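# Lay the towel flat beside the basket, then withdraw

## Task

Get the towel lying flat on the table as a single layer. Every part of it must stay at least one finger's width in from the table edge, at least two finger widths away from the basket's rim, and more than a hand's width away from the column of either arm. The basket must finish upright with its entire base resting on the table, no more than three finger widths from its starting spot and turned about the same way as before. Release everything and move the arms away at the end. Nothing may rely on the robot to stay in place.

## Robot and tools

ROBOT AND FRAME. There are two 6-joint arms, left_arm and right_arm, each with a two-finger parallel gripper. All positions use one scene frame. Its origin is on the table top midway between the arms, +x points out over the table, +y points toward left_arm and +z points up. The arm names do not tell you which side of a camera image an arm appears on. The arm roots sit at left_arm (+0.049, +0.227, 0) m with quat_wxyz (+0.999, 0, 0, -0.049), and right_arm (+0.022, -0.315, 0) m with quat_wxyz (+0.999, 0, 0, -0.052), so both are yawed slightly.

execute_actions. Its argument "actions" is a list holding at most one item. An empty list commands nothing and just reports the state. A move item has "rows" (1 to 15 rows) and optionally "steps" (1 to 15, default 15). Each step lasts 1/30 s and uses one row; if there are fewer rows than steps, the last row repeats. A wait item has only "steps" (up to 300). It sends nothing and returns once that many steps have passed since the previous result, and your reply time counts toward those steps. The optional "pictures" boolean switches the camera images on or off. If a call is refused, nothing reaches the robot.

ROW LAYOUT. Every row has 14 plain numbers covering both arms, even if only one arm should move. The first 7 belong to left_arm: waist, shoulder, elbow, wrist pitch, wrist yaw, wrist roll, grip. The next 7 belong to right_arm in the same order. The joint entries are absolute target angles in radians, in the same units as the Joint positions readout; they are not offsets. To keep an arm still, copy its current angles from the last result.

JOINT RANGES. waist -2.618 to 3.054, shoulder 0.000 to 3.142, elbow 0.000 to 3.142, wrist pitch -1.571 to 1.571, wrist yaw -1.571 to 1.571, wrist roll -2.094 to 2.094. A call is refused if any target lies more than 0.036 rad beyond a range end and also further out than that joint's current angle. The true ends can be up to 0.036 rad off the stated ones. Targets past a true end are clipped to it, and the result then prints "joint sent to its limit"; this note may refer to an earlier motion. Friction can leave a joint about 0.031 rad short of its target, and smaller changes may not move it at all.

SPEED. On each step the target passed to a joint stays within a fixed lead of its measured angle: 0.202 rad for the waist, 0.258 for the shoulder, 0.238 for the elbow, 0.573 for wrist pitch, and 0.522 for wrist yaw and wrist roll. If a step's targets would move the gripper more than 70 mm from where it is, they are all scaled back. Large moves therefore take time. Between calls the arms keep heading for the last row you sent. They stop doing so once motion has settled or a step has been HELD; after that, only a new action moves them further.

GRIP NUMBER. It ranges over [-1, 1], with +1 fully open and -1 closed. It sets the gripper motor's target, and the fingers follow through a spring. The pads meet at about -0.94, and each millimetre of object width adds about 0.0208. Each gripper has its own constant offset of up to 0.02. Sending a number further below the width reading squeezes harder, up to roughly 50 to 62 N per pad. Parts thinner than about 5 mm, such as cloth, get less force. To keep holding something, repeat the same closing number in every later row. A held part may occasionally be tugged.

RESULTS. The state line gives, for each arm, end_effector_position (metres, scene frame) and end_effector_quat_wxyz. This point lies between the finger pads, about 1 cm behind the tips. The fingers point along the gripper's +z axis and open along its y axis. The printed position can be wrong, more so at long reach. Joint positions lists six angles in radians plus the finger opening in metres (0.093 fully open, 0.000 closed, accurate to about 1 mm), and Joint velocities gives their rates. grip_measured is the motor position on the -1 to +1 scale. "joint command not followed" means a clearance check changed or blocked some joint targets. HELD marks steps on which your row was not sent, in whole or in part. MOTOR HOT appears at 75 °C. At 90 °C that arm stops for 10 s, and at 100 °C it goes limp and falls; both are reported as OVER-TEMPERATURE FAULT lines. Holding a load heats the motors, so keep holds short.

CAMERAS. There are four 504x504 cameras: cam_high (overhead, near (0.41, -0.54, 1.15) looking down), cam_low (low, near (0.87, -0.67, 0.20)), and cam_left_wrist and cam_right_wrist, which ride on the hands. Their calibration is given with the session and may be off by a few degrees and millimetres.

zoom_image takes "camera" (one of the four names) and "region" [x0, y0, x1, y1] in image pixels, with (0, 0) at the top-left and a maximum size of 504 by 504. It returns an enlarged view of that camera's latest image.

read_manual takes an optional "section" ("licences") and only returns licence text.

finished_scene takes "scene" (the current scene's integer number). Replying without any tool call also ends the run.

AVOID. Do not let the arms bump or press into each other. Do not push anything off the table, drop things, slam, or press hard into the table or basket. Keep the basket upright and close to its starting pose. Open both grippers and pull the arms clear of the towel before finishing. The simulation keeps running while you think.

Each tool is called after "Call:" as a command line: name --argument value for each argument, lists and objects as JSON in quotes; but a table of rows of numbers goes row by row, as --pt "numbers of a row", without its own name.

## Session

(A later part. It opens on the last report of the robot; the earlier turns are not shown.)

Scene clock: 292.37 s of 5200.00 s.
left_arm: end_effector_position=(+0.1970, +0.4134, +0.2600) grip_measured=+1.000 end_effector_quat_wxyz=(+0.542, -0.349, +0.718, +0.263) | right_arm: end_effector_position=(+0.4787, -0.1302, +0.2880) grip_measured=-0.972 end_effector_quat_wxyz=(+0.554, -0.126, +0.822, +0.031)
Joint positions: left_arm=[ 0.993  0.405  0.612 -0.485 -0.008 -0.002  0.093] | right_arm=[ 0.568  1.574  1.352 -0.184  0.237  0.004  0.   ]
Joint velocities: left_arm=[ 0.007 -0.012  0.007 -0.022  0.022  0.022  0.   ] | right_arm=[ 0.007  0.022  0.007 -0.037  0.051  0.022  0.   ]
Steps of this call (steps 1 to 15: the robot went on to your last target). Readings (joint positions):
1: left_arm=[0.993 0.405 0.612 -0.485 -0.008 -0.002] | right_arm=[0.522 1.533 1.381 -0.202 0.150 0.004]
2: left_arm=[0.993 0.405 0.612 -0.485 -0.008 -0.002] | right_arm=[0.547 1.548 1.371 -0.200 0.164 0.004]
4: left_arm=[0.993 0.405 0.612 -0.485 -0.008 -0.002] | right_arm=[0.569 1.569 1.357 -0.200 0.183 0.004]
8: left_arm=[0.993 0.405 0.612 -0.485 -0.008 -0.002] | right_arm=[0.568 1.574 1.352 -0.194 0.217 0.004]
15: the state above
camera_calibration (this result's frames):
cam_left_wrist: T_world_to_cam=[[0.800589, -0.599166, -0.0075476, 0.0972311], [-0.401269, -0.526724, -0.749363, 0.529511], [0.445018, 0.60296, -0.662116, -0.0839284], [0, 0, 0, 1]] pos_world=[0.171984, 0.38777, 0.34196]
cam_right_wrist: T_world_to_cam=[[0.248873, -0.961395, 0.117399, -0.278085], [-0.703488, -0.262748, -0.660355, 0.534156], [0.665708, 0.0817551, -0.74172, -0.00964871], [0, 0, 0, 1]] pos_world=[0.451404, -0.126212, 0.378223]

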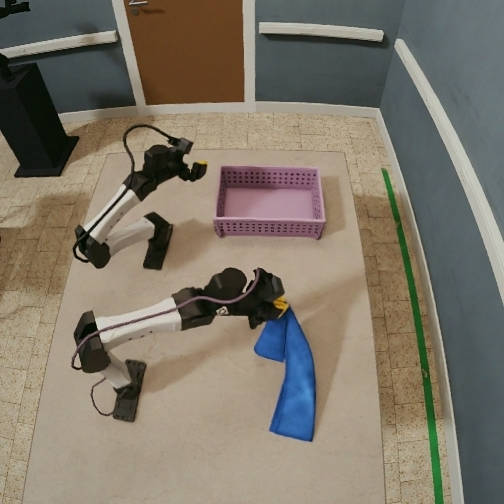

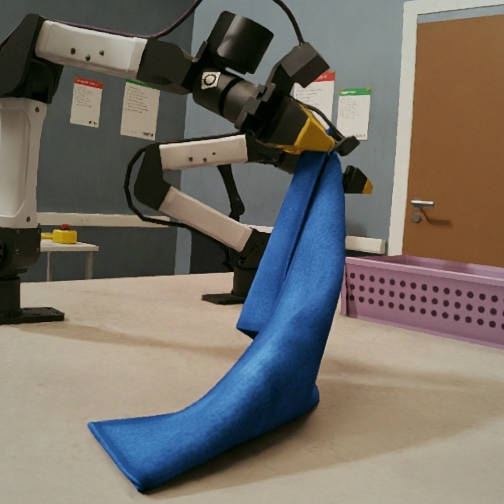

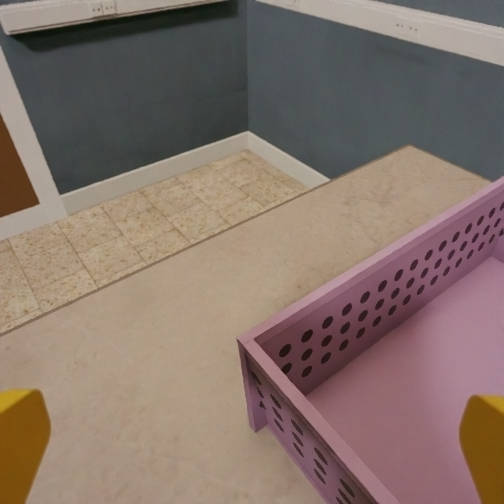

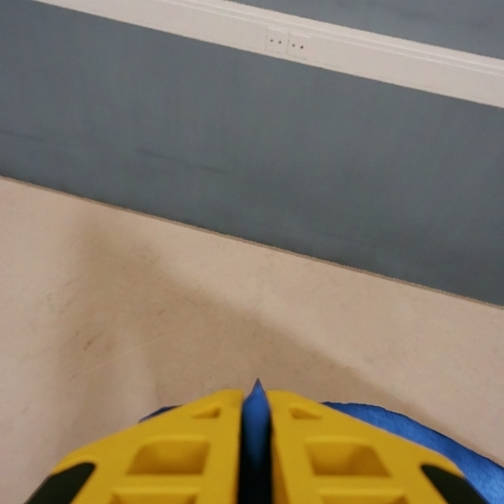

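Call:
execute_actions --actions '[{"rows": [[1.0,0.4,0.6,-0.5,0,0,1, 0.565,1.60,1.39,-0.15,0.22,0,-1],[1.0,0.4,0.6,-0.5,0,0,1, 0.563,1.628,1.415,-0.135,0.205,0,-1],[1.0,0.4,0.6,-0.5,0,0,1, 0.562,1.656,1.44,-0.118,0.19,0,-1],[1.0,0.4,0.6,-0.5,0,0,1, 0.56,1.684,1.465,-0.10,0.174,0,-1],[1.0,0.4,0.6,-0.5,0,0,1, 0.559,1.712,1.49,-0.084,0.158,0,-1],[1.0,0.4,0.6,-0.5,0,0,1, 0.557,1.74,1.515,-0.067,0.142,0,-1],[1.0,0.4,0.6,-0.5,0,0,1, 0.556,1.768,1.54,-0.05,0.126,0,-1],[1.0,0.4,0.6,-0.5,0,0,1, 0.555,1.796,1.565,-0.033,0.11,0,-1],[1.0,0.4,0.6,-0.5,0,0,1, 0.553,1.824,1.59,-0.016,0.095,0,-1],[1.0,0.4,0.6,-0.5,0,0,1, 0.552,1.852,1.615,0.0,0.08,0,-1],[1.0,0.4,0.6,-0.5,0,0,1, 0.55,1.88,1.64,0.018,0.063,0,-1],[1.0,0.4,0.6,-0.5,0,0,1, 0.55,1.908,1.665,0.035,0.047,0,-1],[1.0,0.4,0.6,-0.5,0,0,1, 0.55,1.936,1.695,0.052,0.03,0,-1],[1.0,0.4,0.6,-0.5,0,0,1, 0.55,1.964,1.725,0.07,0.015,0,-1],[1.0,0.4,0.6,-0.5,0,0,1, 0.55,1.992,1.755,0.09,0,0,-1]], "steps": 15}]' --pictures false

Call:
execute_actions --actions '[{"rows": [[1.0,0.4,0.6,-0.5,0,0,1, 0.562,2.012,1.766,0.093,0,0,-1],[1.0,0.4,0.6,-0.5,0,0,1, 0.574,2.032,1.777,0.096,0,0,-1],[1.0,0.4,0.6,-0.5,0,0,1, 0.586,2.052,1.788,0.099,0,0,-1],[1.0,0.4,0.6,-0.5,0,0,1, 0.598,2.072,1.80,0.102,0,0,-1],[1.0,0.4,0.6,-0.5,0,0,1, 0.61,2.092,1.81,0.105,0,0,-1],[1.0,0.4,0.6,-0.5,0,0,1, 0.622,2.112,1.82,0.108,0,0,-1],[1.0,0.4,0.6,-0.5,0,0,1, 0.635,2.132,1.83,0.11,0,0,-1],[1.0,0.4,0.6,-0.5,0,0,1, 0.65,2.15,1.845,0.115,0,0,-1]], "steps": 15}]'

Scene clock: 343.73 s of 5200.00 s.
left_arm: end_effector_position=(+0.1970, +0.4134, +0.2600) grip_measured=+1.000 end_effector_quat_wxyz=(+0.542, -0.349, +0.718, +0.263) | right_arm: end_effector_position=(+0.5654, -0.0617, +0.2877) grip_measured=-0.972 end_effector_quat_wxyz=(+0.593, -0.158, +0.782, +0.109)
Joint positions: left_arm=[ 0.993  0.405  0.612 -0.485 -0.008 -0.002  0.093] | right_arm=[ 0.56   1.938  1.674 -0.013  0.072  0.004  0.   ]
Joint velocities: left_arm=[ 0.007  0.002  0.007 -0.066 -0.007 -0.022  0.   ] | right_arm=[-0.027  0.847  0.808  0.491 -0.388 -0.007  0.   ]
Steps of this call (steps 1 to 15: the robot went on to your last target; steps 16 to 120: nothing new was sent; then 46.87 s passed at rest; steps 121 to 135: all 15 steps of this action). Readings (joint positions):
121: left_arm=[0.993 0.405 0.612 -0.485 -0.008 -0.002] | right_arm=[0.568 1.574 1.352 -0.182 0.240 0.004]
122: left_arm=[0.993 0.405 0.612 -0.485 -0.008 -0.002] | right_arm=[0.568 1.579 1.358 -0.182 0.235 0.004]
124: left_arm=[0.993 0.405 0.612 -0.485 -0.008 -0.002] | right_arm=[0.568 1.614 1.397 -0.171 0.220 0.004]
128: left_arm=[0.993 0.405 0.612 -0.485 -0.008 -0.002] | right_arm=[0.568 1.728 1.499 -0.115 0.174 0.004]
135: the state above

Scene clock: 344.23 s of 5200.00 s.
left_arm: end_effector_position=(+0.1970, +0.4134, +0.2600) grip_measured=+1.000 end_effector_quat_wxyz=(+0.542, -0.349, +0.718, +0.263) | right_arm: end_effector_position=(+0.5753, +0.0256, +0.2417) grip_measured=-0.972 end_effector_quat_wxyz=(+0.582, -0.214, +0.767, +0.164)
Joint positions: left_arm=[ 0.993  0.405  0.612 -0.485 -0.008 -0.002  0.093] | right_arm=[0.657 2.155 1.808 0.076 0.006 0.004 0.   ]
Joint velocities: left_arm=[ 0.017 -0.007  0.002 -0.051  0.081 -0.007  0.   ] | right_arm=[ 0.007 -0.022 -0.007 -0.022 -0.022  0.007  0.   ]
Steps of this call (steps 1 to 15: all 15 steps of this action). Readings (joint positions):
1: left_arm=[0.993 0.405 0.612 -0.485 -0.008 -0.002] | right_arm=[0.560 1.966 1.700 0.004 0.059 0.004]
2: left_arm=[0.993 0.405 0.612 -0.485 -0.008 -0.002] | right_arm=[0.560 1.989 1.719 0.018 0.050 0.004]
4: left_arm=[0.993 0.405 0.612 -0.485 -0.008 -0.002] | right_arm=[0.565 2.028 1.749 0.039 0.037 0.004]
8: left_arm=[0.993 0.405 0.612 -0.485 -0.008 -0.002] | right_arm=[0.602 2.102 1.796 0.068 0.026 0.004]
15: the state above
camera_calibration (this result's frames):
cam_left_wrist: T_world_to_cam=[[0.800589, -0.599166, -0.0075476, 0.0972311], [-0.401269, -0.526724, -0.749363, 0.529511], [0.445018, 0.60296, -0.662116, -0.0839284], [0, 0, 0, 1]] pos_world=[0.171984, 0.38777, 0.34196]
cam_right_wrist: T_world_to_cam=[[0.523624, -0.851523, 0.0269656, -0.285952], [-0.549393, -0.361689, -0.753226, 0.548784], [0.651142, 0.379592, -0.657209, -0.140655], [0, 0, 0, 1]] pos_world=[0.542815, 0.00838542, 0.32863]

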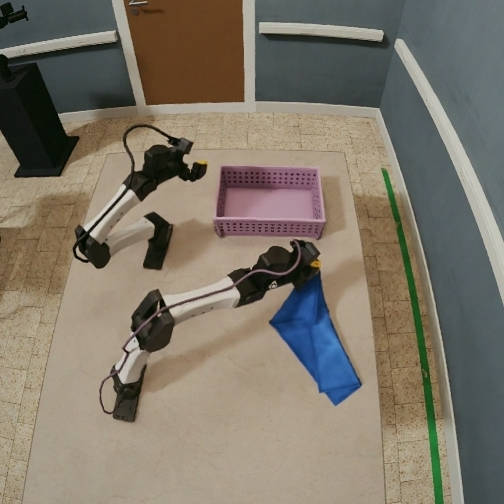

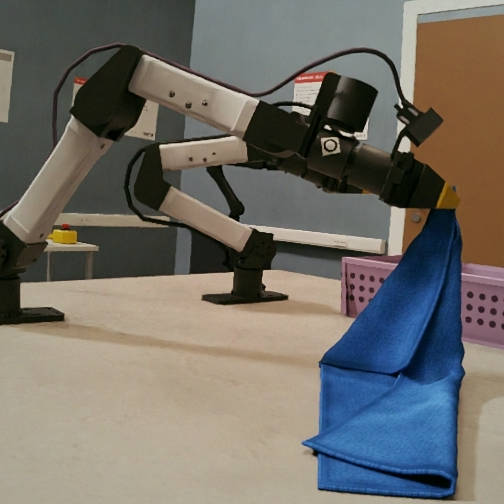

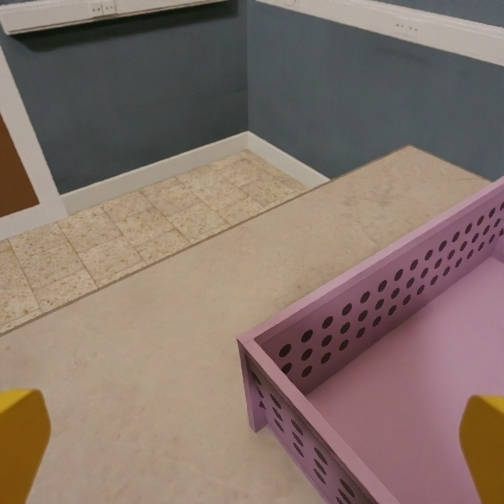

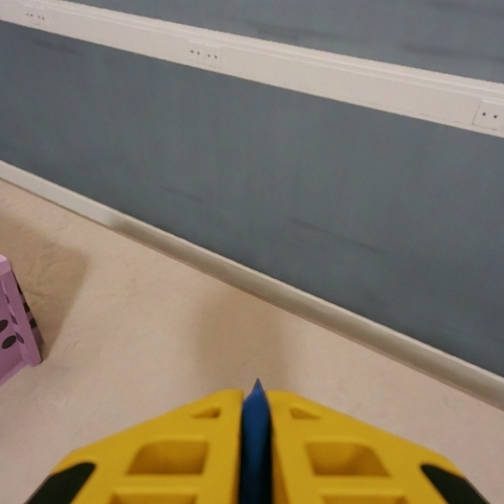

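Call:
execute_actions --actions '[]'

Call:
zoom_image --camera "cam_high" --region '[240, 240, 400, 430]'

Scene clock: 347.03 s of 5200.00 s.
left_arm: end_effector_position=(+0.1970, +0.4134, +0.2600) grip_measured=+1.000 end_effector_quat_wxyz=(+0.542, -0.349, +0.718, +0.263) | right_arm: end_effector_position=(+0.5759, +0.0255, +0.2436) grip_measured=-0.972 end_effector_quat_wxyz=(+0.585, -0.213, +0.765, +0.165)
Joint positions: left_arm=[ 0.993  0.405  0.612 -0.485 -0.008 -0.002  0.093] | right_arm=[0.656 2.155 1.808 0.084 0.005 0.004 0.   ]
Joint velocities: left_arm=[-0.007 -0.012 -0.002 -0.022 -0.037 -0.081  0.   ] | right_arm=[-0.012 -0.002 -0.007  0.007  0.022 -0.022  0.   ]
Steps of this call (steps 1 to 15: the robot went on to your last target; steps 16 to 84: nothing new was sent). Readings (joint positions):
1: left_arm=[0.993 0.405 0.612 -0.485 -0.008 -0.002] | right_arm=[0.657 2.155 1.808 0.077 0.005 0.004]
2: left_arm=[0.993 0.405 0.612 -0.485 -0.008 -0.002] | right_arm=[0.656 2.155 1.808 0.080 0.005 0.004]
4: left_arm=[0.993 0.405 0.612 -0.485 -0.008 -0.002] | right_arm=[0.656 2.155 1.808 0.083 0.005 0.004]
8: left_arm=[0.993 0.405 0.612 -0.485 -0.008 -0.002] | right_arm=[0.656 2.155 1.808 0.084 0.005 0.004]
84: the state above
All arms were judged still, so your last target was given up. Only a new action makes them travel on or press farther. Fingers that are still opening or closing keep moving.
camera_calibration (this result's frames):
cam_left_wrist: T_world_to_cam=[[0.800589, -0.599166, -0.0075476, 0.0972311], [-0.401269, -0.526724, -0.749363, 0.529511], [0.445018, 0.60296, -0.662116, -0.0839284], [0, 0, 0, 1]] pos_world=[0.171984, 0.38777, 0.34196]
cam_right_wrist: T_world_to_cam=[[0.523105, -0.851845, 0.0268533, -0.2861], [-0.54442, -0.35823, -0.75847, 0.548849], [0.655719, 0.38214, -0.651154, -0.143993], [0, 0, 0, 1]] pos_world=[0.542884, 0.00792728, 0.330206]

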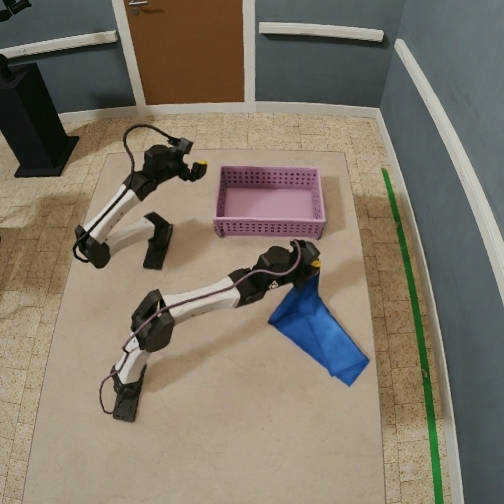

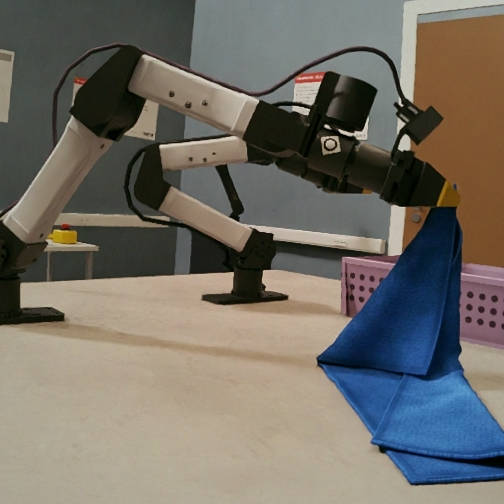

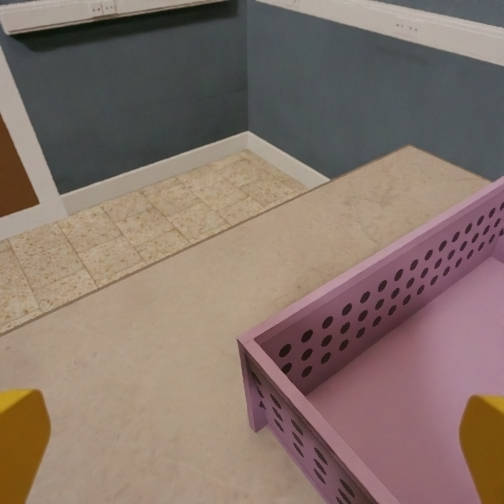

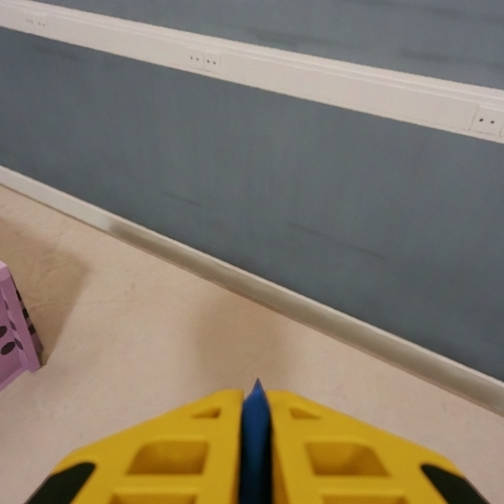

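Region (240, 240, 400, 430) of cam_high's 504x504 image, scaled by 2.653, with more detail than that image has; it fills the left 424 columns of this view, and the rest is white.

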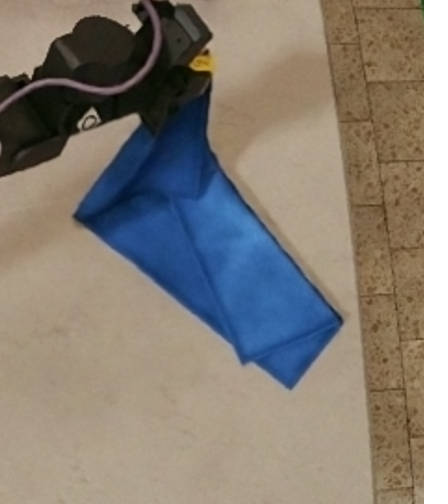

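Call:
execute_actions --actions '[{"rows": [[1.0,0.4,0.6,-0.5,0,0,1, 0.65,2.13,1.845,0.09,0,0,-1],[1.0,0.4,0.6,-0.5,0,0,1, 0.645,2.115,1.855,0.075,0,0,-1],[1.0,0.4,0.6,-0.5,0,0,1, 0.638,2.10,1.865,0.06,0,0,-1],[1.0,0.4,0.6,-0.5,0,0,1, 0.63,2.083,1.876,0.04,0,0,-1],[1.0,0.4,0.6,-0.5,0,0,1, 0.62,2.065,1.888,0.02,0,0,-1],[1.0,0.4,0.6,-0.5,0,0,1, 0.61,2.046,1.90,0.0,0,0,-1],[1.0,0.4,0.6,-0.5,0,0,1, 0.60,2.027,1.912,-0.02,0,0,-1],[1.0,0.4,0.6,-0.5,0,0,1, 0.59,2.008,1.924,-0.042,0,0,-1],[1.0,0.4,0.6,-0.5,0,0,1, 0.58,1.989,1.936,-0.064,0,0,-1],[1.0,0.4,0.6,-0.5,0,0,1, 0.57,1.97,1.948,-0.086,0,0,-1],[1.0,0.4,0.6,-0.5,0,0,1, 0.56,1.951,1.96,-0.108,0,0,-1],[1.0,0.4,0.6,-0.5,0,0,1, 0.55,1.932,1.972,-0.13,0,0,-1],[1.0,0.4,0.6,-0.5,0,0,1, 0.54,1.913,1.984,-0.152,0,0,-1],[1.0,0.4,0.6,-0.5,0,0,1, 0.53,1.894,1.996,-0.174,0,0,-1],[1.0,0.4,0.6,-0.5,0,0,1, 0.52,1.875,2.008,-0.196,0,0,-1]], "steps": 15}]' --pictures false

Call:
execute_actions --actions '[{"rows": [[1.0,0.4,0.6,-0.5,0,0,1, 0.51,1.856,2.02,-0.22,-0.02,0,-1],[1.0,0.4,0.6,-0.5,0,0,1, 0.50,1.837,2.032,-0.243,-0.04,0,-1],[1.0,0.4,0.6,-0.5,0,0,1, 0.49,1.818,2.044,-0.266,-0.06,0,-1],[1.0,0.4,0.6,-0.5,0,0,1, 0.48,1.80,2.056,-0.289,-0.08,0,-1],[1.0,0.4,0.6,-0.5,0,0,1, 0.47,1.78,2.068,-0.312,-0.10,0,-1],[1.0,0.4,0.6,-0.5,0,0,1, 0.46,1.761,2.08,-0.335,-0.12,0,-1],[1.0,0.4,0.6,-0.5,0,0,1, 0.45,1.742,2.092,-0.358,-0.14,0,-1],[1.0,0.4,0.6,-0.5,0,0,1, 0.44,1.723,2.104,-0.381,-0.16,0,-1],[1.0,0.4,0.6,-0.5,0,0,1, 0.43,1.704,2.116,-0.404,-0.18,0,-1],[1.0,0.4,0.6,-0.5,0,0,1, 0.42,1.685,2.128,-0.427,-0.20,0,-1],[1.0,0.4,0.6,-0.5,0,0,1, 0.405,1.666,2.14,-0.45,-0.22,0,-1],[1.0,0.4,0.6,-0.5,0,0,1, 0.39,1.647,2.152,-0.473,-0.24,0,-1],[1.0,0.4,0.6,-0.5,0,0,1, 0.375,1.628,2.164,-0.496,-0.26,0,-1],[1.0,0.4,0.6,-0.5,0,0,1, 0.36,1.61,2.176,-0.52,-0.28,0,-1],[1.0,0.4,0.6,-0.5,0,0,1, 0.35,1.593,2.19,-0.54,-0.30,0,-1]], "steps": 15}]' --pictures false

Call:
execute_actions --actions '[{"rows": [[1.0,0.4,0.6,-0.5,0,0,1, 0.34,1.59,2.19,-0.545,-0.34,0,-1],[1.0,0.4,0.6,-0.5,0,0,1, 0.33,1.59,2.19,-0.55,-0.38,0,-1],[1.0,0.4,0.6,-0.5,0,0,1, 0.32,1.59,2.19,-0.55,-0.42,0,-1],[1.0,0.4,0.6,-0.5,0,0,1, 0.31,1.59,2.19,-0.55,-0.46,0,-1],[1.0,0.4,0.6,-0.5,0,0,1, 0.30,1.59,2.19,-0.55,-0.50,0,-1],[1.0,0.4,0.6,-0.5,0,0,1, 0.29,1.59,2.19,-0.55,-0.54,0,-1],[1.0,0.4,0.6,-0.5,0,0,1, 0.28,1.59,2.19,-0.55,-0.58,0,-1],[1.0,0.4,0.6,-0.5,0,0,1, 0.27,1.59,2.19,-0.55,-0.62,0,-1],[1.0,0.4,0.6,-0.5,0,0,1, 0.26,1.59,2.19,-0.55,-0.66,0,-1],[1.0,0.4,0.6,-0.5,0,0,1, 0.25,1.59,2.19,-0.55,-0.70,0,-1],[1.0,0.4,0.6,-0.5,0,0,1, 0.24,1.59,2.19,-0.55,-0.74,0,-1],[1.0,0.4,0.6,-0.5,0,0,1, 0.23,1.59,2.19,-0.55,-0.78,0,-1],[1.0,0.4,0.6,-0.5,0,0,1, 0.22,1.59,2.19,-0.55,-0.82,0,-1],[1.0,0.4,0.6,-0.5,0,0,1, 0.21,1.59,2.19,-0.55,-0.86,0,-1],[1.0,0.4,0.6,-0.5,0,0,1, 0.20,1.59,2.19,-0.55,-0.90,0,-1]], "steps": 15}]' --pictures false

Call:
execute_actions --actions '[{"rows": [[1.0,0.4,0.6,-0.5,0,0,1, 0.20,1.59,2.19,-0.55,-0.94,0,-1],[1.0,0.4,0.6,-0.5,0,0,1, 0.20,1.59,2.19,-0.55,-0.98,0,-1],[1.0,0.4,0.6,-0.5,0,0,1, 0.20,1.59,2.19,-0.55,-1.02,0,-1],[1.0,0.4,0.6,-0.5,0,0,1, 0.20,1.59,2.19,-0.55,-1.06,0,-1],[1.0,0.4,0.6,-0.5,0,0,1, 0.20,1.59,2.19,-0.55,-1.10,0,-1],[1.0,0.4,0.6,-0.5,0,0,1, 0.20,1.59,2.19,-0.55,-1.14,0,-1],[1.0,0.4,0.6,-0.5,0,0,1, 0.20,1.59,2.19,-0.55,-1.18,0,-1],[1.0,0.4,0.6,-0.5,0,0,1, 0.20,1.59,2.19,-0.55,-1.22,0,-1],[1.0,0.4,0.6,-0.5,0,0,1, 0.20,1.59,2.19,-0.55,-1.26,0,-1],[1.0,0.4,0.6,-0.5,0,0,1, 0.20,1.59,2.19,-0.55,-1.30,0,-1],[1.0,0.4,0.6,-0.5,0,0,1, 0.20,1.59,2.19,-0.55,-1.34,0,-1],[1.0,0.4,0.6,-0.5,0,0,1, 0.20,1.59,2.19,-0.55,-1.38,0,-1],[1.0,0.4,0.6,-0.5,0,0,1, 0.20,1.59,2.19,-0.55,-1.41,0,-1],[1.0,0.4,0.6,-0.5,0,0,1, 0.20,1.59,2.19,-0.55,-1.44,0,-1],[1.0,0.4,0.6,-0.5,0,0,1, 0.20,1.59,2.19,-0.55,-1.45,0,-1]], "steps": 15}]'

Scene clock: 420.60 s of 5200.00 s.
left_arm: end_effector_position=(+0.1970, +0.4134, +0.2600) grip_measured=+1.000 end_effector_quat_wxyz=(+0.542, -0.349, +0.718, +0.263) | right_arm: end_effector_position=(+0.5731, -0.0412, +0.3538) grip_measured=-0.972 end_effector_quat_wxyz=(+0.626, -0.173, +0.746, +0.147)
Joint positions: left_arm=[ 0.993  0.405  0.612 -0.485 -0.008 -0.002  0.093] | right_arm=[ 0.566  1.993  1.916 -0.097  0.003  0.004  0.   ]
Joint velocities: left_arm=[-0.007 -0.007 -0.022 -0.037  0.007 -0.037  0.   ] | right_arm=[-0.305 -0.535  0.344 -0.388 -0.007  0.022  0.   ]
Steps of this call (steps 1 to 90: nothing new was sent; then 70.07 s passed at rest; steps 91 to 105: all 15 steps of this action). Readings (joint positions):
91: left_arm=[0.993 0.405 0.612 -0.485 -0.008 -0.002] | right_arm=[0.656 2.155 1.808 0.084 0.005 0.004]
92: left_arm=[0.993 0.405 0.612 -0.485 -0.008 -0.002] | right_arm=[0.656 2.155 1.810 0.081 0.005 0.004]
94: left_arm=[0.993 0.405 0.612 -0.485 -0.008 -0.002] | right_arm=[0.654 2.152 1.820 0.063 0.005 0.004]
98: left_arm=[0.993 0.405 0.612 -0.485 -0.008 -0.002] | right_arm=[0.634 2.112 1.845 0.007 0.003 0.004]
105: the state above

Scene clock: 421.10 s of 5200.00 s.
left_arm: end_effector_position=(+0.1970, +0.4134, +0.2600) grip_measured=+1.000 end_effector_quat_wxyz=(+0.542, -0.349, +0.718, +0.263) | right_arm: end_effector_position=(+0.4667, -0.1538, +0.5504) grip_measured=-0.972 end_effector_quat_wxyz=(+0.699, -0.165, +0.675, +0.169)
Joint positions: left_arm=[ 0.993  0.405  0.612 -0.485 -0.008 -0.002  0.093] | right_arm=[ 0.38   1.658  2.133 -0.44  -0.201  0.004  0.   ]
Joint velocities: left_arm=[-0.007 -0.002 -0.022 -0.066  0.066  0.037  0.   ] | right_arm=[-0.476 -0.672  0.447 -0.784 -0.593  0.007  0.   ]
Steps of this call (steps 1 to 15: all 15 steps of this action). Readings (joint positions):
1: left_arm=[0.993 0.405 0.612 -0.485 -0.008 -0.002] | right_arm=[0.555 1.973 1.929 -0.115 0.002 0.004]
2: left_arm=[0.993 0.405 0.612 -0.485 -0.008 -0.002] | right_arm=[0.544 1.953 1.941 -0.133 -0.001 0.004]
4: left_arm=[0.993 0.405 0.612 -0.485 -0.008 -0.002] | right_arm=[0.521 1.911 1.968 -0.173 -0.015 0.004]
8: left_arm=[0.993 0.405 0.612 -0.485 -0.008 -0.002] | right_arm=[0.475 1.823 2.025 -0.262 -0.063 0.004]
15: the state above

Scene clock: 421.60 s of 5200.00 s.
left_arm: end_effector_position=(+0.1970, +0.4134, +0.2600) grip_measured=+1.000 end_effector_quat_wxyz=(+0.542, -0.349, +0.718, +0.263) | right_arm: end_effector_position=(+0.3948, -0.1555, +0.5746) grip_measured=-0.972 end_effector_quat_wxyz=(+0.659, -0.297, +0.628, +0.289)
Joint positions: left_arm=[ 0.993  0.405  0.612 -0.485 -0.008 -0.002  0.093] | right_arm=[ 0.227  1.58   2.179 -0.552 -0.732  0.004  0.   ]
Joint velocities: left_arm=[ 0.002 -0.002  0.007  0.007 -0.022 -0.007  0.   ] | right_arm=[-0.291 -0.002  0.007  0.022 -1.121  0.066  0.   ]
Steps of this call (steps 1 to 15: all 15 steps of this action). Readings (joint positions):
1: left_arm=[0.993 0.405 0.612 -0.485 -0.008 -0.002] | right_arm=[0.365 1.636 2.147 -0.460 -0.225 0.004]
2: left_arm=[0.993 0.405 0.612 -0.485 -0.008 -0.002] | right_arm=[0.351 1.616 2.158 -0.474 -0.252 0.004]
4: left_arm=[0.993 0.405 0.612 -0.485 -0.008 -0.002] | right_arm=[0.330 1.588 2.173 -0.490 -0.315 0.004]
8: left_arm=[0.993 0.405 0.612 -0.485 -0.008 -0.002] | right_arm=[0.297 1.576 2.179 -0.513 -0.462 0.004]
15: the state above

Scene clock: 422.10 s of 5200.00 s.
left_arm: end_effector_position=(+0.1970, +0.4134, +0.2600) grip_measured=+1.000 end_effector_quat_wxyz=(+0.542, -0.349, +0.718, +0.263) | right_arm: end_effector_position=(+0.3107, -0.1211, +0.5703) grip_measured=-0.972 end_effector_quat_wxyz=(+0.549, -0.468, +0.525, +0.452)
Joint positions: left_arm=[ 0.993  0.405  0.612 -0.485 -0.008 -0.002  0.093] | right_arm=[ 0.208  1.58   2.179 -0.556 -1.313  0.004  0.   ]
Joint velocities: left_arm=[-0.002  0.002 -0.012 -0.081  0.022 -0.081  0.   ] | right_arm=[ 0.007  0.002  0.002 -0.051 -0.857  0.051  0.   ]
Steps of this call (steps 1 to 15: all 15 steps of this action). Readings (joint positions):
1: left_arm=[0.993 0.405 0.612 -0.485 -0.008 -0.002] | right_arm=[0.218 1.580 2.179 -0.553 -0.771 0.004]
2: left_arm=[0.993 0.405 0.612 -0.485 -0.008 -0.002] | right_arm=[0.212 1.580 2.179 -0.555 -0.809 0.004]
4: left_arm=[0.993 0.405 0.612 -0.485 -0.008 -0.002] | right_arm=[0.208 1.580 2.179 -0.556 -0.887 0.004]
8: left_arm=[0.993 0.405 0.612 -0.485 -0.008 -0.002] | right_arm=[0.208 1.580 2.179 -0.556 -1.047 0.004]
15: the state above
camera_calibration (this result's frames):
cam_left_wrist: T_world_to_cam=[[0.800589, -0.599166, -0.0075476, 0.0972311], [-0.401269, -0.526724, -0.749363, 0.529511], [0.445018, 0.60296, -0.662116, -0.0839284], [0, 0, 0, 1]] pos_world=[0.171984, 0.38777, 0.34196]
cam_right_wrist: T_world_to_cam=[[0.985434, -0.156018, 0.0676648, -0.363657], [-0.00528744, -0.425807, -0.904799, 0.507538], [0.169977, 0.891261, -0.42043, 0.379644], [0, 0, 0, 1]] pos_world=[0.296512, -0.178986, 0.64344]

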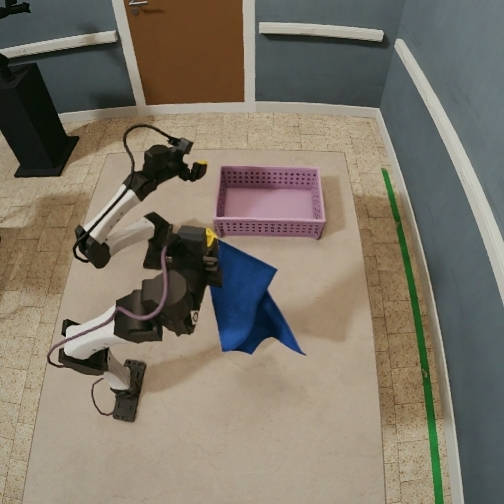

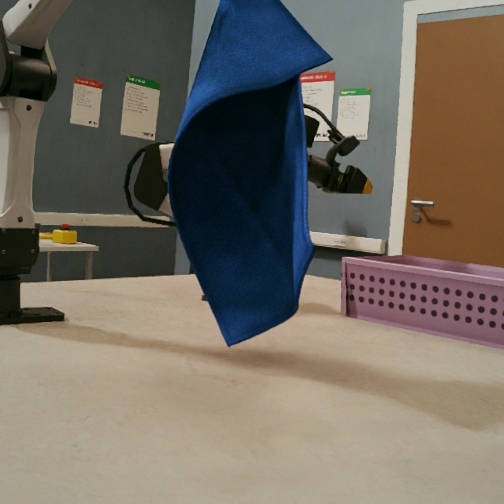

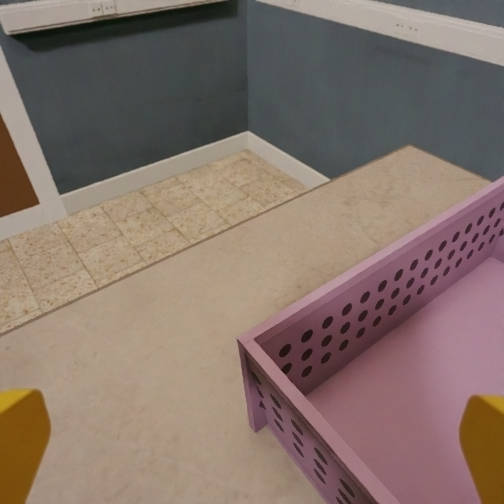

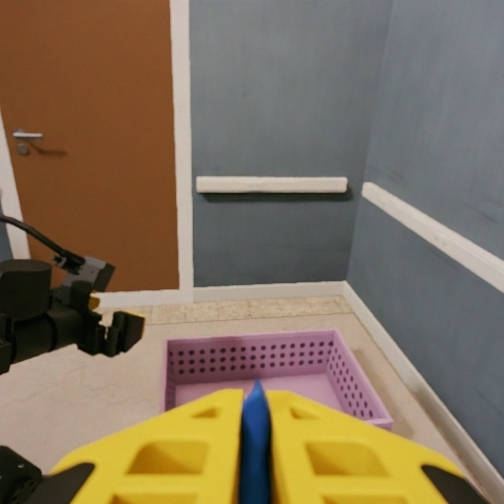

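Call:
execute_actions --actions '[{"rows": [[0.95,0.45,0.63,-0.43,0.1,0,1, 0.20,1.59,2.19,-0.55,-1.45,0,-1],[0.9,0.5,0.645,-0.37,0.2,0,1, 0.20,1.59,2.19,-0.55,-1.45,0,-1],[0.85,0.555,0.66,-0.31,0.3,0,1, 0.20,1.59,2.19,-0.55,-1.45,0,-1],[0.8,0.61,0.675,-0.25,0.4,0,1, 0.20,1.59,2.19,-0.55,-1.45,0,-1],[0.75,0.66,0.69,-0.19,0.5,0,1, 0.20,1.59,2.19,-0.55,-1.45,0,-1],[0.7,0.715,0.705,-0.13,0.6,0,1, 0.20,1.59,2.19,-0.55,-1.45,0,-1],[0.65,0.77,0.72,-0.07,0.7,0,1, 0.20,1.59,2.19,-0.55,-1.45,0,-1],[0.6,0.82,0.735,-0.01,0.8,0,1, 0.20,1.59,2.19,-0.55,-1.45,0,-1],[0.54,0.875,0.75,0.05,0.9,0,1, 0.20,1.59,2.19,-0.55,-1.45,0,-1],[0.48,0.93,0.765,0.11,1.0,0,1, 0.20,1.59,2.19,-0.55,-1.45,0,-1],[0.42,0.98,0.78,0.17,1.1,0,1, 0.20,1.59,2.19,-0.55,-1.45,0,-1],[0.36,1.03,0.795,0.23,1.2,0,1, 0.20,1.59,2.19,-0.55,-1.45,0,-1],[0.30,1.08,0.81,0.28,1.3,0,1, 0.20,1.59,2.19,-0.55,-1.45,0,-1],[0.25,1.13,0.83,0.32,1.36,0,1, 0.20,1.59,2.19,-0.55,-1.45,0,-1],[0.20,1.18,0.85,0.36,1.4,0,1, 0.20,1.59,2.19,-0.55,-1.45,0,-1]], "steps": 15}]' --pictures false

Call:
execute_actions --actions '[{"steps": 20}]'

Scene clock: 431.73 s of 5200.00 s.
left_arm: end_effector_position=(+0.3792, +0.1527, +0.3089) grip_measured=+1.000 end_effector_quat_wxyz=(+0.604, +0.240, +0.696, -0.305) | right_arm: end_effector_position=(+0.2887, -0.1191, +0.5694) grip_measured=-0.972 end_effector_quat_wxyz=(+0.517, -0.503, +0.494, +0.486)
Joint positions: left_arm=[ 0.31   1.067  0.787  0.122  1.006 -0.002  0.093] | right_arm=[ 0.208  1.58   2.179 -0.556 -1.445  0.004  0.   ]
Joint velocities: left_arm=[-1.795  1.629  0.672  1.619  2.615 -0.007  0.   ] | right_arm=[-0.007  0.007 -0.002 -0.007 -0.051 -0.022  0.   ]
Steps of this call (steps 1 to 30: the robot went on to your last target; steps 31 to 274: nothing new was sent; steps 275 to 289: all 15 steps of this action). Readings (joint positions):
275: left_arm=[0.988 0.408 0.612 -0.480 0.004 -0.002] | right_arm=[0.208 1.580 2.179 -0.556 -1.445 0.004]
276: left_arm=[0.968 0.421 0.612 -0.464 0.032 -0.002] | right_arm=[0.208 1.580 2.179 -0.556 -1.445 0.004]
278: left_arm=[0.888 0.493 0.628 -0.408 0.132 -0.002] | right_arm=[0.208 1.580 2.179 -0.556 -1.445 0.004]
282: left_arm=[0.694 0.710 0.682 -0.232 0.423 -0.002] | right_arm=[0.208 1.580 2.179 -0.556 -1.445 0.004]
289: the state above

Scene clock: 432.40 s of 5200.00 s.
left_arm: end_effector_position=(+0.3384, +0.0896, +0.3267) grip_measured=+1.000 end_effector_quat_wxyz=(+0.562, +0.421, +0.569, -0.428) | right_arm: end_effector_position=(+0.2887, -0.1191, +0.5694) grip_measured=-0.972 end_effector_quat_wxyz=(+0.517, -0.503, +0.494, +0.486)
Joint positions: left_arm=[ 0.198  1.177  0.819  0.346  1.388 -0.002  0.093] | right_arm=[ 0.208  1.58   2.179 -0.556 -1.445  0.004  0.   ]
Joint velocities: left_arm=[-0.002  0.007  0.007 -0.022  0.051 -0.007  0.   ] | right_arm=[ 0.002 -0.017  0.002 -0.051 -0.022  0.022  0.   ]
Steps of this call (steps 1 to 20: the robot went on to your last target). Readings (joint positions):
1: left_arm=[0.256 1.117 0.807 0.171 1.086 -0.002] | right_arm=[0.208 1.580 2.179 -0.556 -1.445 0.004]
2: left_arm=[0.221 1.151 0.818 0.208 1.150 -0.002] | right_arm=[0.208 1.580 2.179 -0.556 -1.445 0.004]
4: left_arm=[0.198 1.175 0.819 0.252 1.240 -0.002] | right_arm=[0.208 1.580 2.179 -0.556 -1.445 0.004]
8: left_arm=[0.198 1.177 0.819 0.311 1.332 -0.002] | right_arm=[0.208 1.580 2.179 -0.556 -1.445 0.004]
20: the state above
camera_calibration (this result's frames):
cam_left_wrist: T_world_to_cam=[[-0.952756, -0.303499, 0.012032, 0.35094], [-0.141682, 0.409037, -0.901452, 0.343704], [0.268668, -0.860568, -0.432713, 0.208469], [0, 0, 0, 1]] pos_world=[0.327048, 0.145324, 0.395818]
cam_right_wrist: T_world_to_cam=[[0.997307, -0.0254707, 0.0687708, -0.33014], [0.0512938, -0.427936, -0.902352, 0.48941], [0.0524131, 0.90345, -0.425477, 0.419523], [0, 0, 0, 1]] pos_world=[0.282159, -0.17799, 0.642821]

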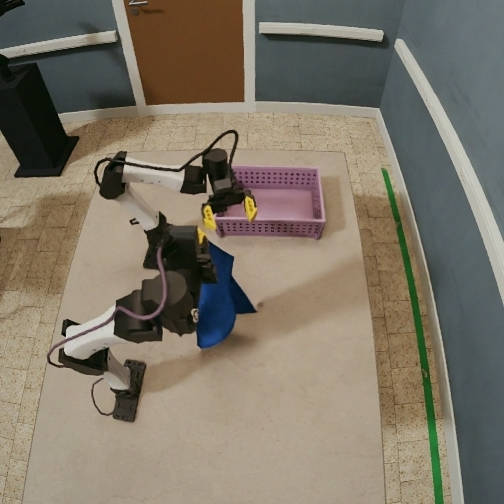

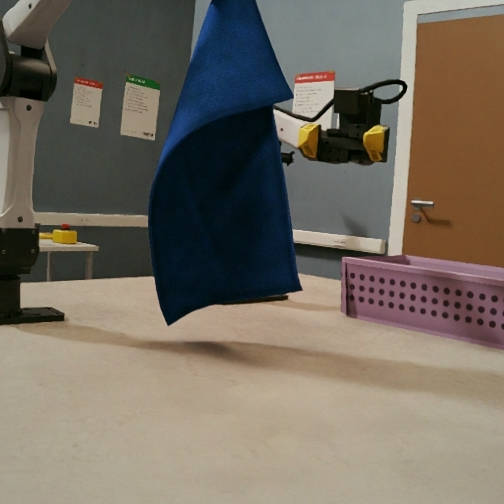

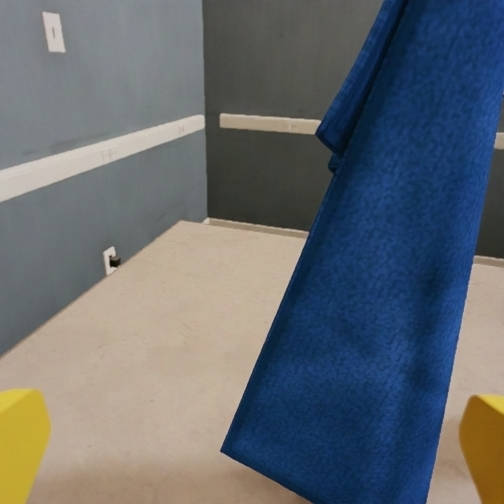

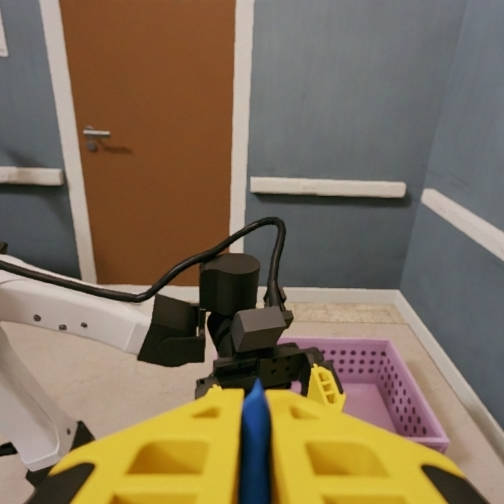

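Call:
execute_actions --actions '[{"rows": [[0.22,1.18,0.85,0.36,1.4,0,1, 0.22,1.59,2.19,-0.55,-1.46,0,-1],[0.24,1.18,0.85,0.36,1.41,0,1, 0.23,1.59,2.19,-0.55,-1.465,0,-1],[0.25,1.18,0.85,0.36,1.42,0,1, 0.24,1.59,2.19,-0.55,-1.47,0,-1],[0.26,1.18,0.85,0.36,1.43,0,1, 0.255,1.59,2.19,-0.55,-1.48,0,-1],[0.27,1.18,0.85,0.36,1.44,0,1, 0.27,1.59,2.19,-0.55,-1.485,0,-1],[0.28,1.18,0.85,0.36,1.45,0,1, 0.285,1.59,2.19,-0.55,-1.49,0,-1],[0.29,1.18,0.85,0.36,1.46,0,1, 0.30,1.59,2.19,-0.55,-1.50,0,-1],[0.30,1.18,0.85,0.36,1.48,0,1, 0.315,1.59,2.19,-0.55,-1.505,0,-1],[0.30,1.18,0.85,0.36,1.50,0,1, 0.33,1.59,2.19,-0.55,-1.51,0,-1],[0.30,1.18,0.85,0.36,1.52,0,1, 0.345,1.59,2.19,-0.55,-1.52,0,-1],[0.30,1.18,0.85,0.36,1.54,0,1, 0.36,1.59,2.19,-0.55,-1.525,0,-1],[0.30,1.18,0.85,0.36,1.55,0,1, 0.375,1.59,2.19,-0.55,-1.53,0,-1],[0.30,1.18,0.85,0.36,1.55,0,1, 0.39,1.59,2.19,-0.55,-1.54,0,-1],[0.30,1.18,0.85,0.36,1.55,0,1, 0.40,1.59,2.19,-0.55,-1.545,0,-1],[0.30,1.18,0.85,0.36,1.55,0,1, 0.41,1.59,2.19,-0.55,-1.55,0,-1]], "steps": 15}]' --pictures false

Scene clock: 464.77 s of 5200.00 s.
left_arm: end_effector_position=(+0.3302, +0.1110, +0.3271) grip_measured=+1.000 end_effector_quat_wxyz=(+0.557, +0.430, +0.562, -0.436) | right_arm: end_effector_position=(+0.2385, -0.0778, +0.5688) grip_measured=-0.972 end_effector_quat_wxyz=(-0.452, +0.561, -0.429, -0.545)
Joint positions: left_arm=[ 0.293  1.177  0.819  0.349  1.513 -0.002  0.093] | right_arm=[ 0.383  1.58   2.179 -0.556 -1.517  0.004  0.   ]
Joint velocities: left_arm=[ 0.007 -0.007  0.002 -0.007  0.183  0.051  0.   ] | right_arm=[ 0.349  0.002  0.007 -0.022 -0.183 -0.051  0.   ]
Steps of this call (steps 1 to 30: the robot went on to your last target; steps 31 to 956: nothing new was sent; steps 957 to 971: all 15 steps of this action). Readings (joint positions):
957: left_arm=[0.200 1.177 0.819 0.349 1.393 -0.002] | right_arm=[0.208 1.580 2.179 -0.556 -1.446 0.004]
958: left_arm=[0.206 1.177 0.819 0.349 1.395 -0.002] | right_arm=[0.209 1.580 2.179 -0.556 -1.448 0.004]
960: left_arm=[0.231 1.177 0.819 0.349 1.403 -0.002] | right_arm=[0.222 1.580 2.179 -0.556 -1.453 0.004]
964: left_arm=[0.276 1.177 0.819 0.349 1.431 -0.002] | right_arm=[0.279 1.580 2.179 -0.556 -1.473 0.004]
971: the state above

Call:
execute_actions --actions '[]'

Scene clock: 477.87 s of 5200.00 s.
left_arm: end_effector_position=(+0.3254, +0.1098, +0.3272) grip_measured=+1.000 end_effector_quat_wxyz=(+0.550, +0.438, +0.555, -0.444) | right_arm: end_effector_position=(+0.2296, -0.0748, +0.5687) grip_measured=-0.972 end_effector_quat_wxyz=(-0.439, +0.571, -0.416, -0.555)
Joint positions: left_arm=[ 0.293  1.177  0.819  0.349  1.542 -0.002  0.093] | right_arm=[ 0.403  1.58   2.179 -0.556 -1.543  0.004  0.   ]
Joint velocities: left_arm=[-0.012  0.012 -0.012  0.037  0.007 -0.007  0.   ] | right_arm=[-0.022  0.002  0.002  0.037 -0.022 -0.007  0.   ]
Steps of this call (steps 1 to 30: the robot went on to your last target; steps 31 to 393: nothing new was sent). Readings (joint positions):
1: left_arm=[0.293 1.177 0.819 0.349 1.519 -0.002] | right_arm=[0.393 1.580 2.179 -0.556 -1.523 0.004]
2: left_arm=[0.293 1.177 0.819 0.349 1.524 -0.002] | right_arm=[0.399 1.580 2.179 -0.556 -1.528 0.004]
4: left_arm=[0.293 1.177 0.819 0.349 1.531 -0.002] | right_arm=[0.403 1.580 2.179 -0.556 -1.534 0.004]
8: left_arm=[0.293 1.177 0.819 0.349 1.537 -0.002] | right_arm=[0.403 1.580 2.179 -0.556 -1.539 0.004]
393: the state above
All arms were judged still, so your last target was given up. Only a new action makes them travel on or press farther. Fingers that are still opening or closing keep moving.
camera_calibration (this result's frames):
cam_left_wrist: T_world_to_cam=[[-0.969051, -0.24666, 0.0099605, 0.344403], [-0.115066, 0.415625, -0.902228, 0.32486], [0.218404, -0.875451, -0.431144, 0.24706], [0, 0, 0, 1]] pos_world=[0.317166, 0.166219, 0.396186]
cam_right_wrist: T_world_to_cam=[[0.96199, 0.264193, 0.0691136, -0.240428], [0.174132, -0.398487, -0.900492, 0.483687], [-0.210363, 0.878299, -0.429346, 0.442944], [0, 0, 0, 1]] pos_world=[0.240243, -0.132774, 0.642349]

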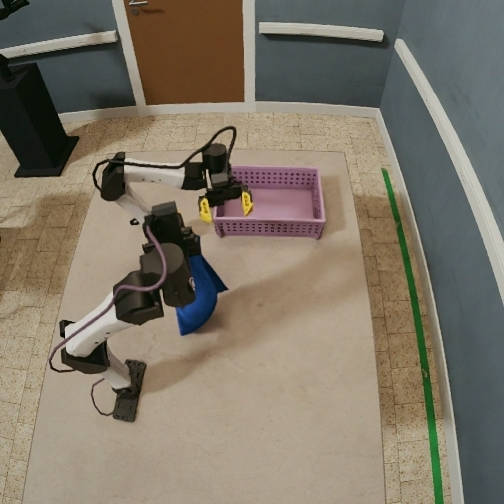

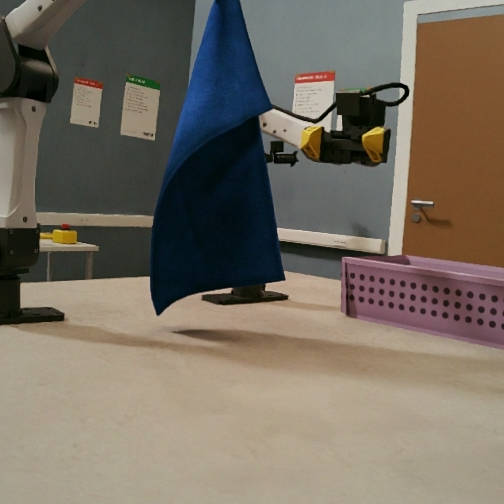

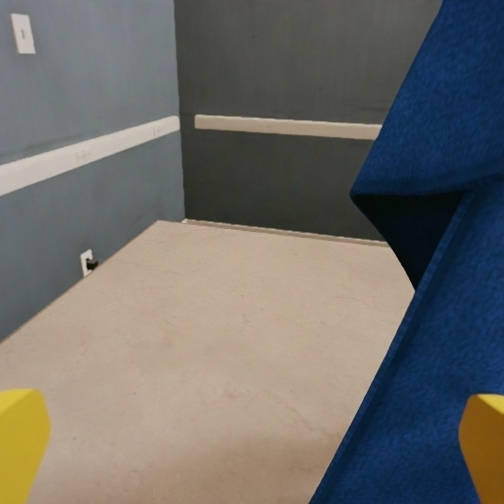

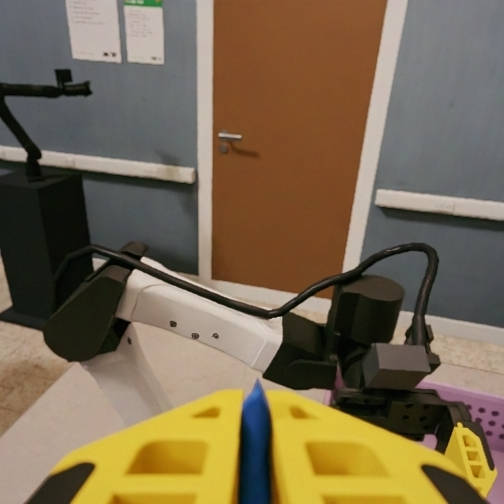

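Call:
zoom_image --camera "cam_high" --region '[140, 200, 300, 360]'

Call:
zoom_image --camera "cam_low" --region '[130, 180, 330, 380]'

Region (140, 200, 300, 360) of cam_high's 504x504 image, scaled by 3.150, with more detail than that image has.

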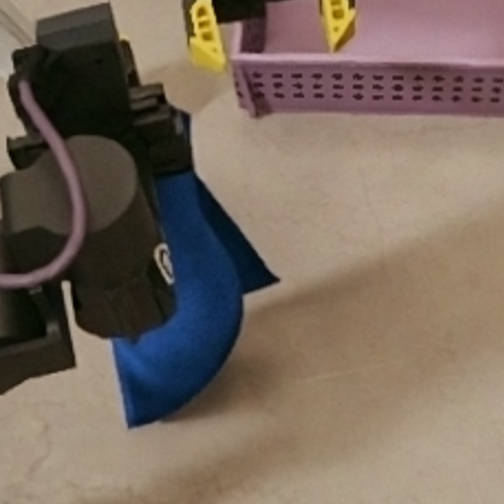

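Region (130, 180, 330, 380) of cam_low's 504x504 image, scaled by 2.520, with more detail than that image has.

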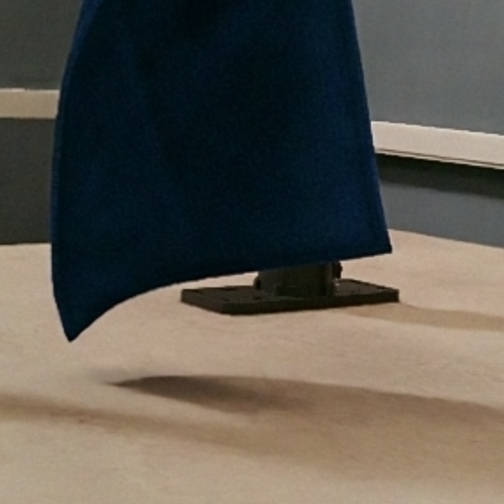

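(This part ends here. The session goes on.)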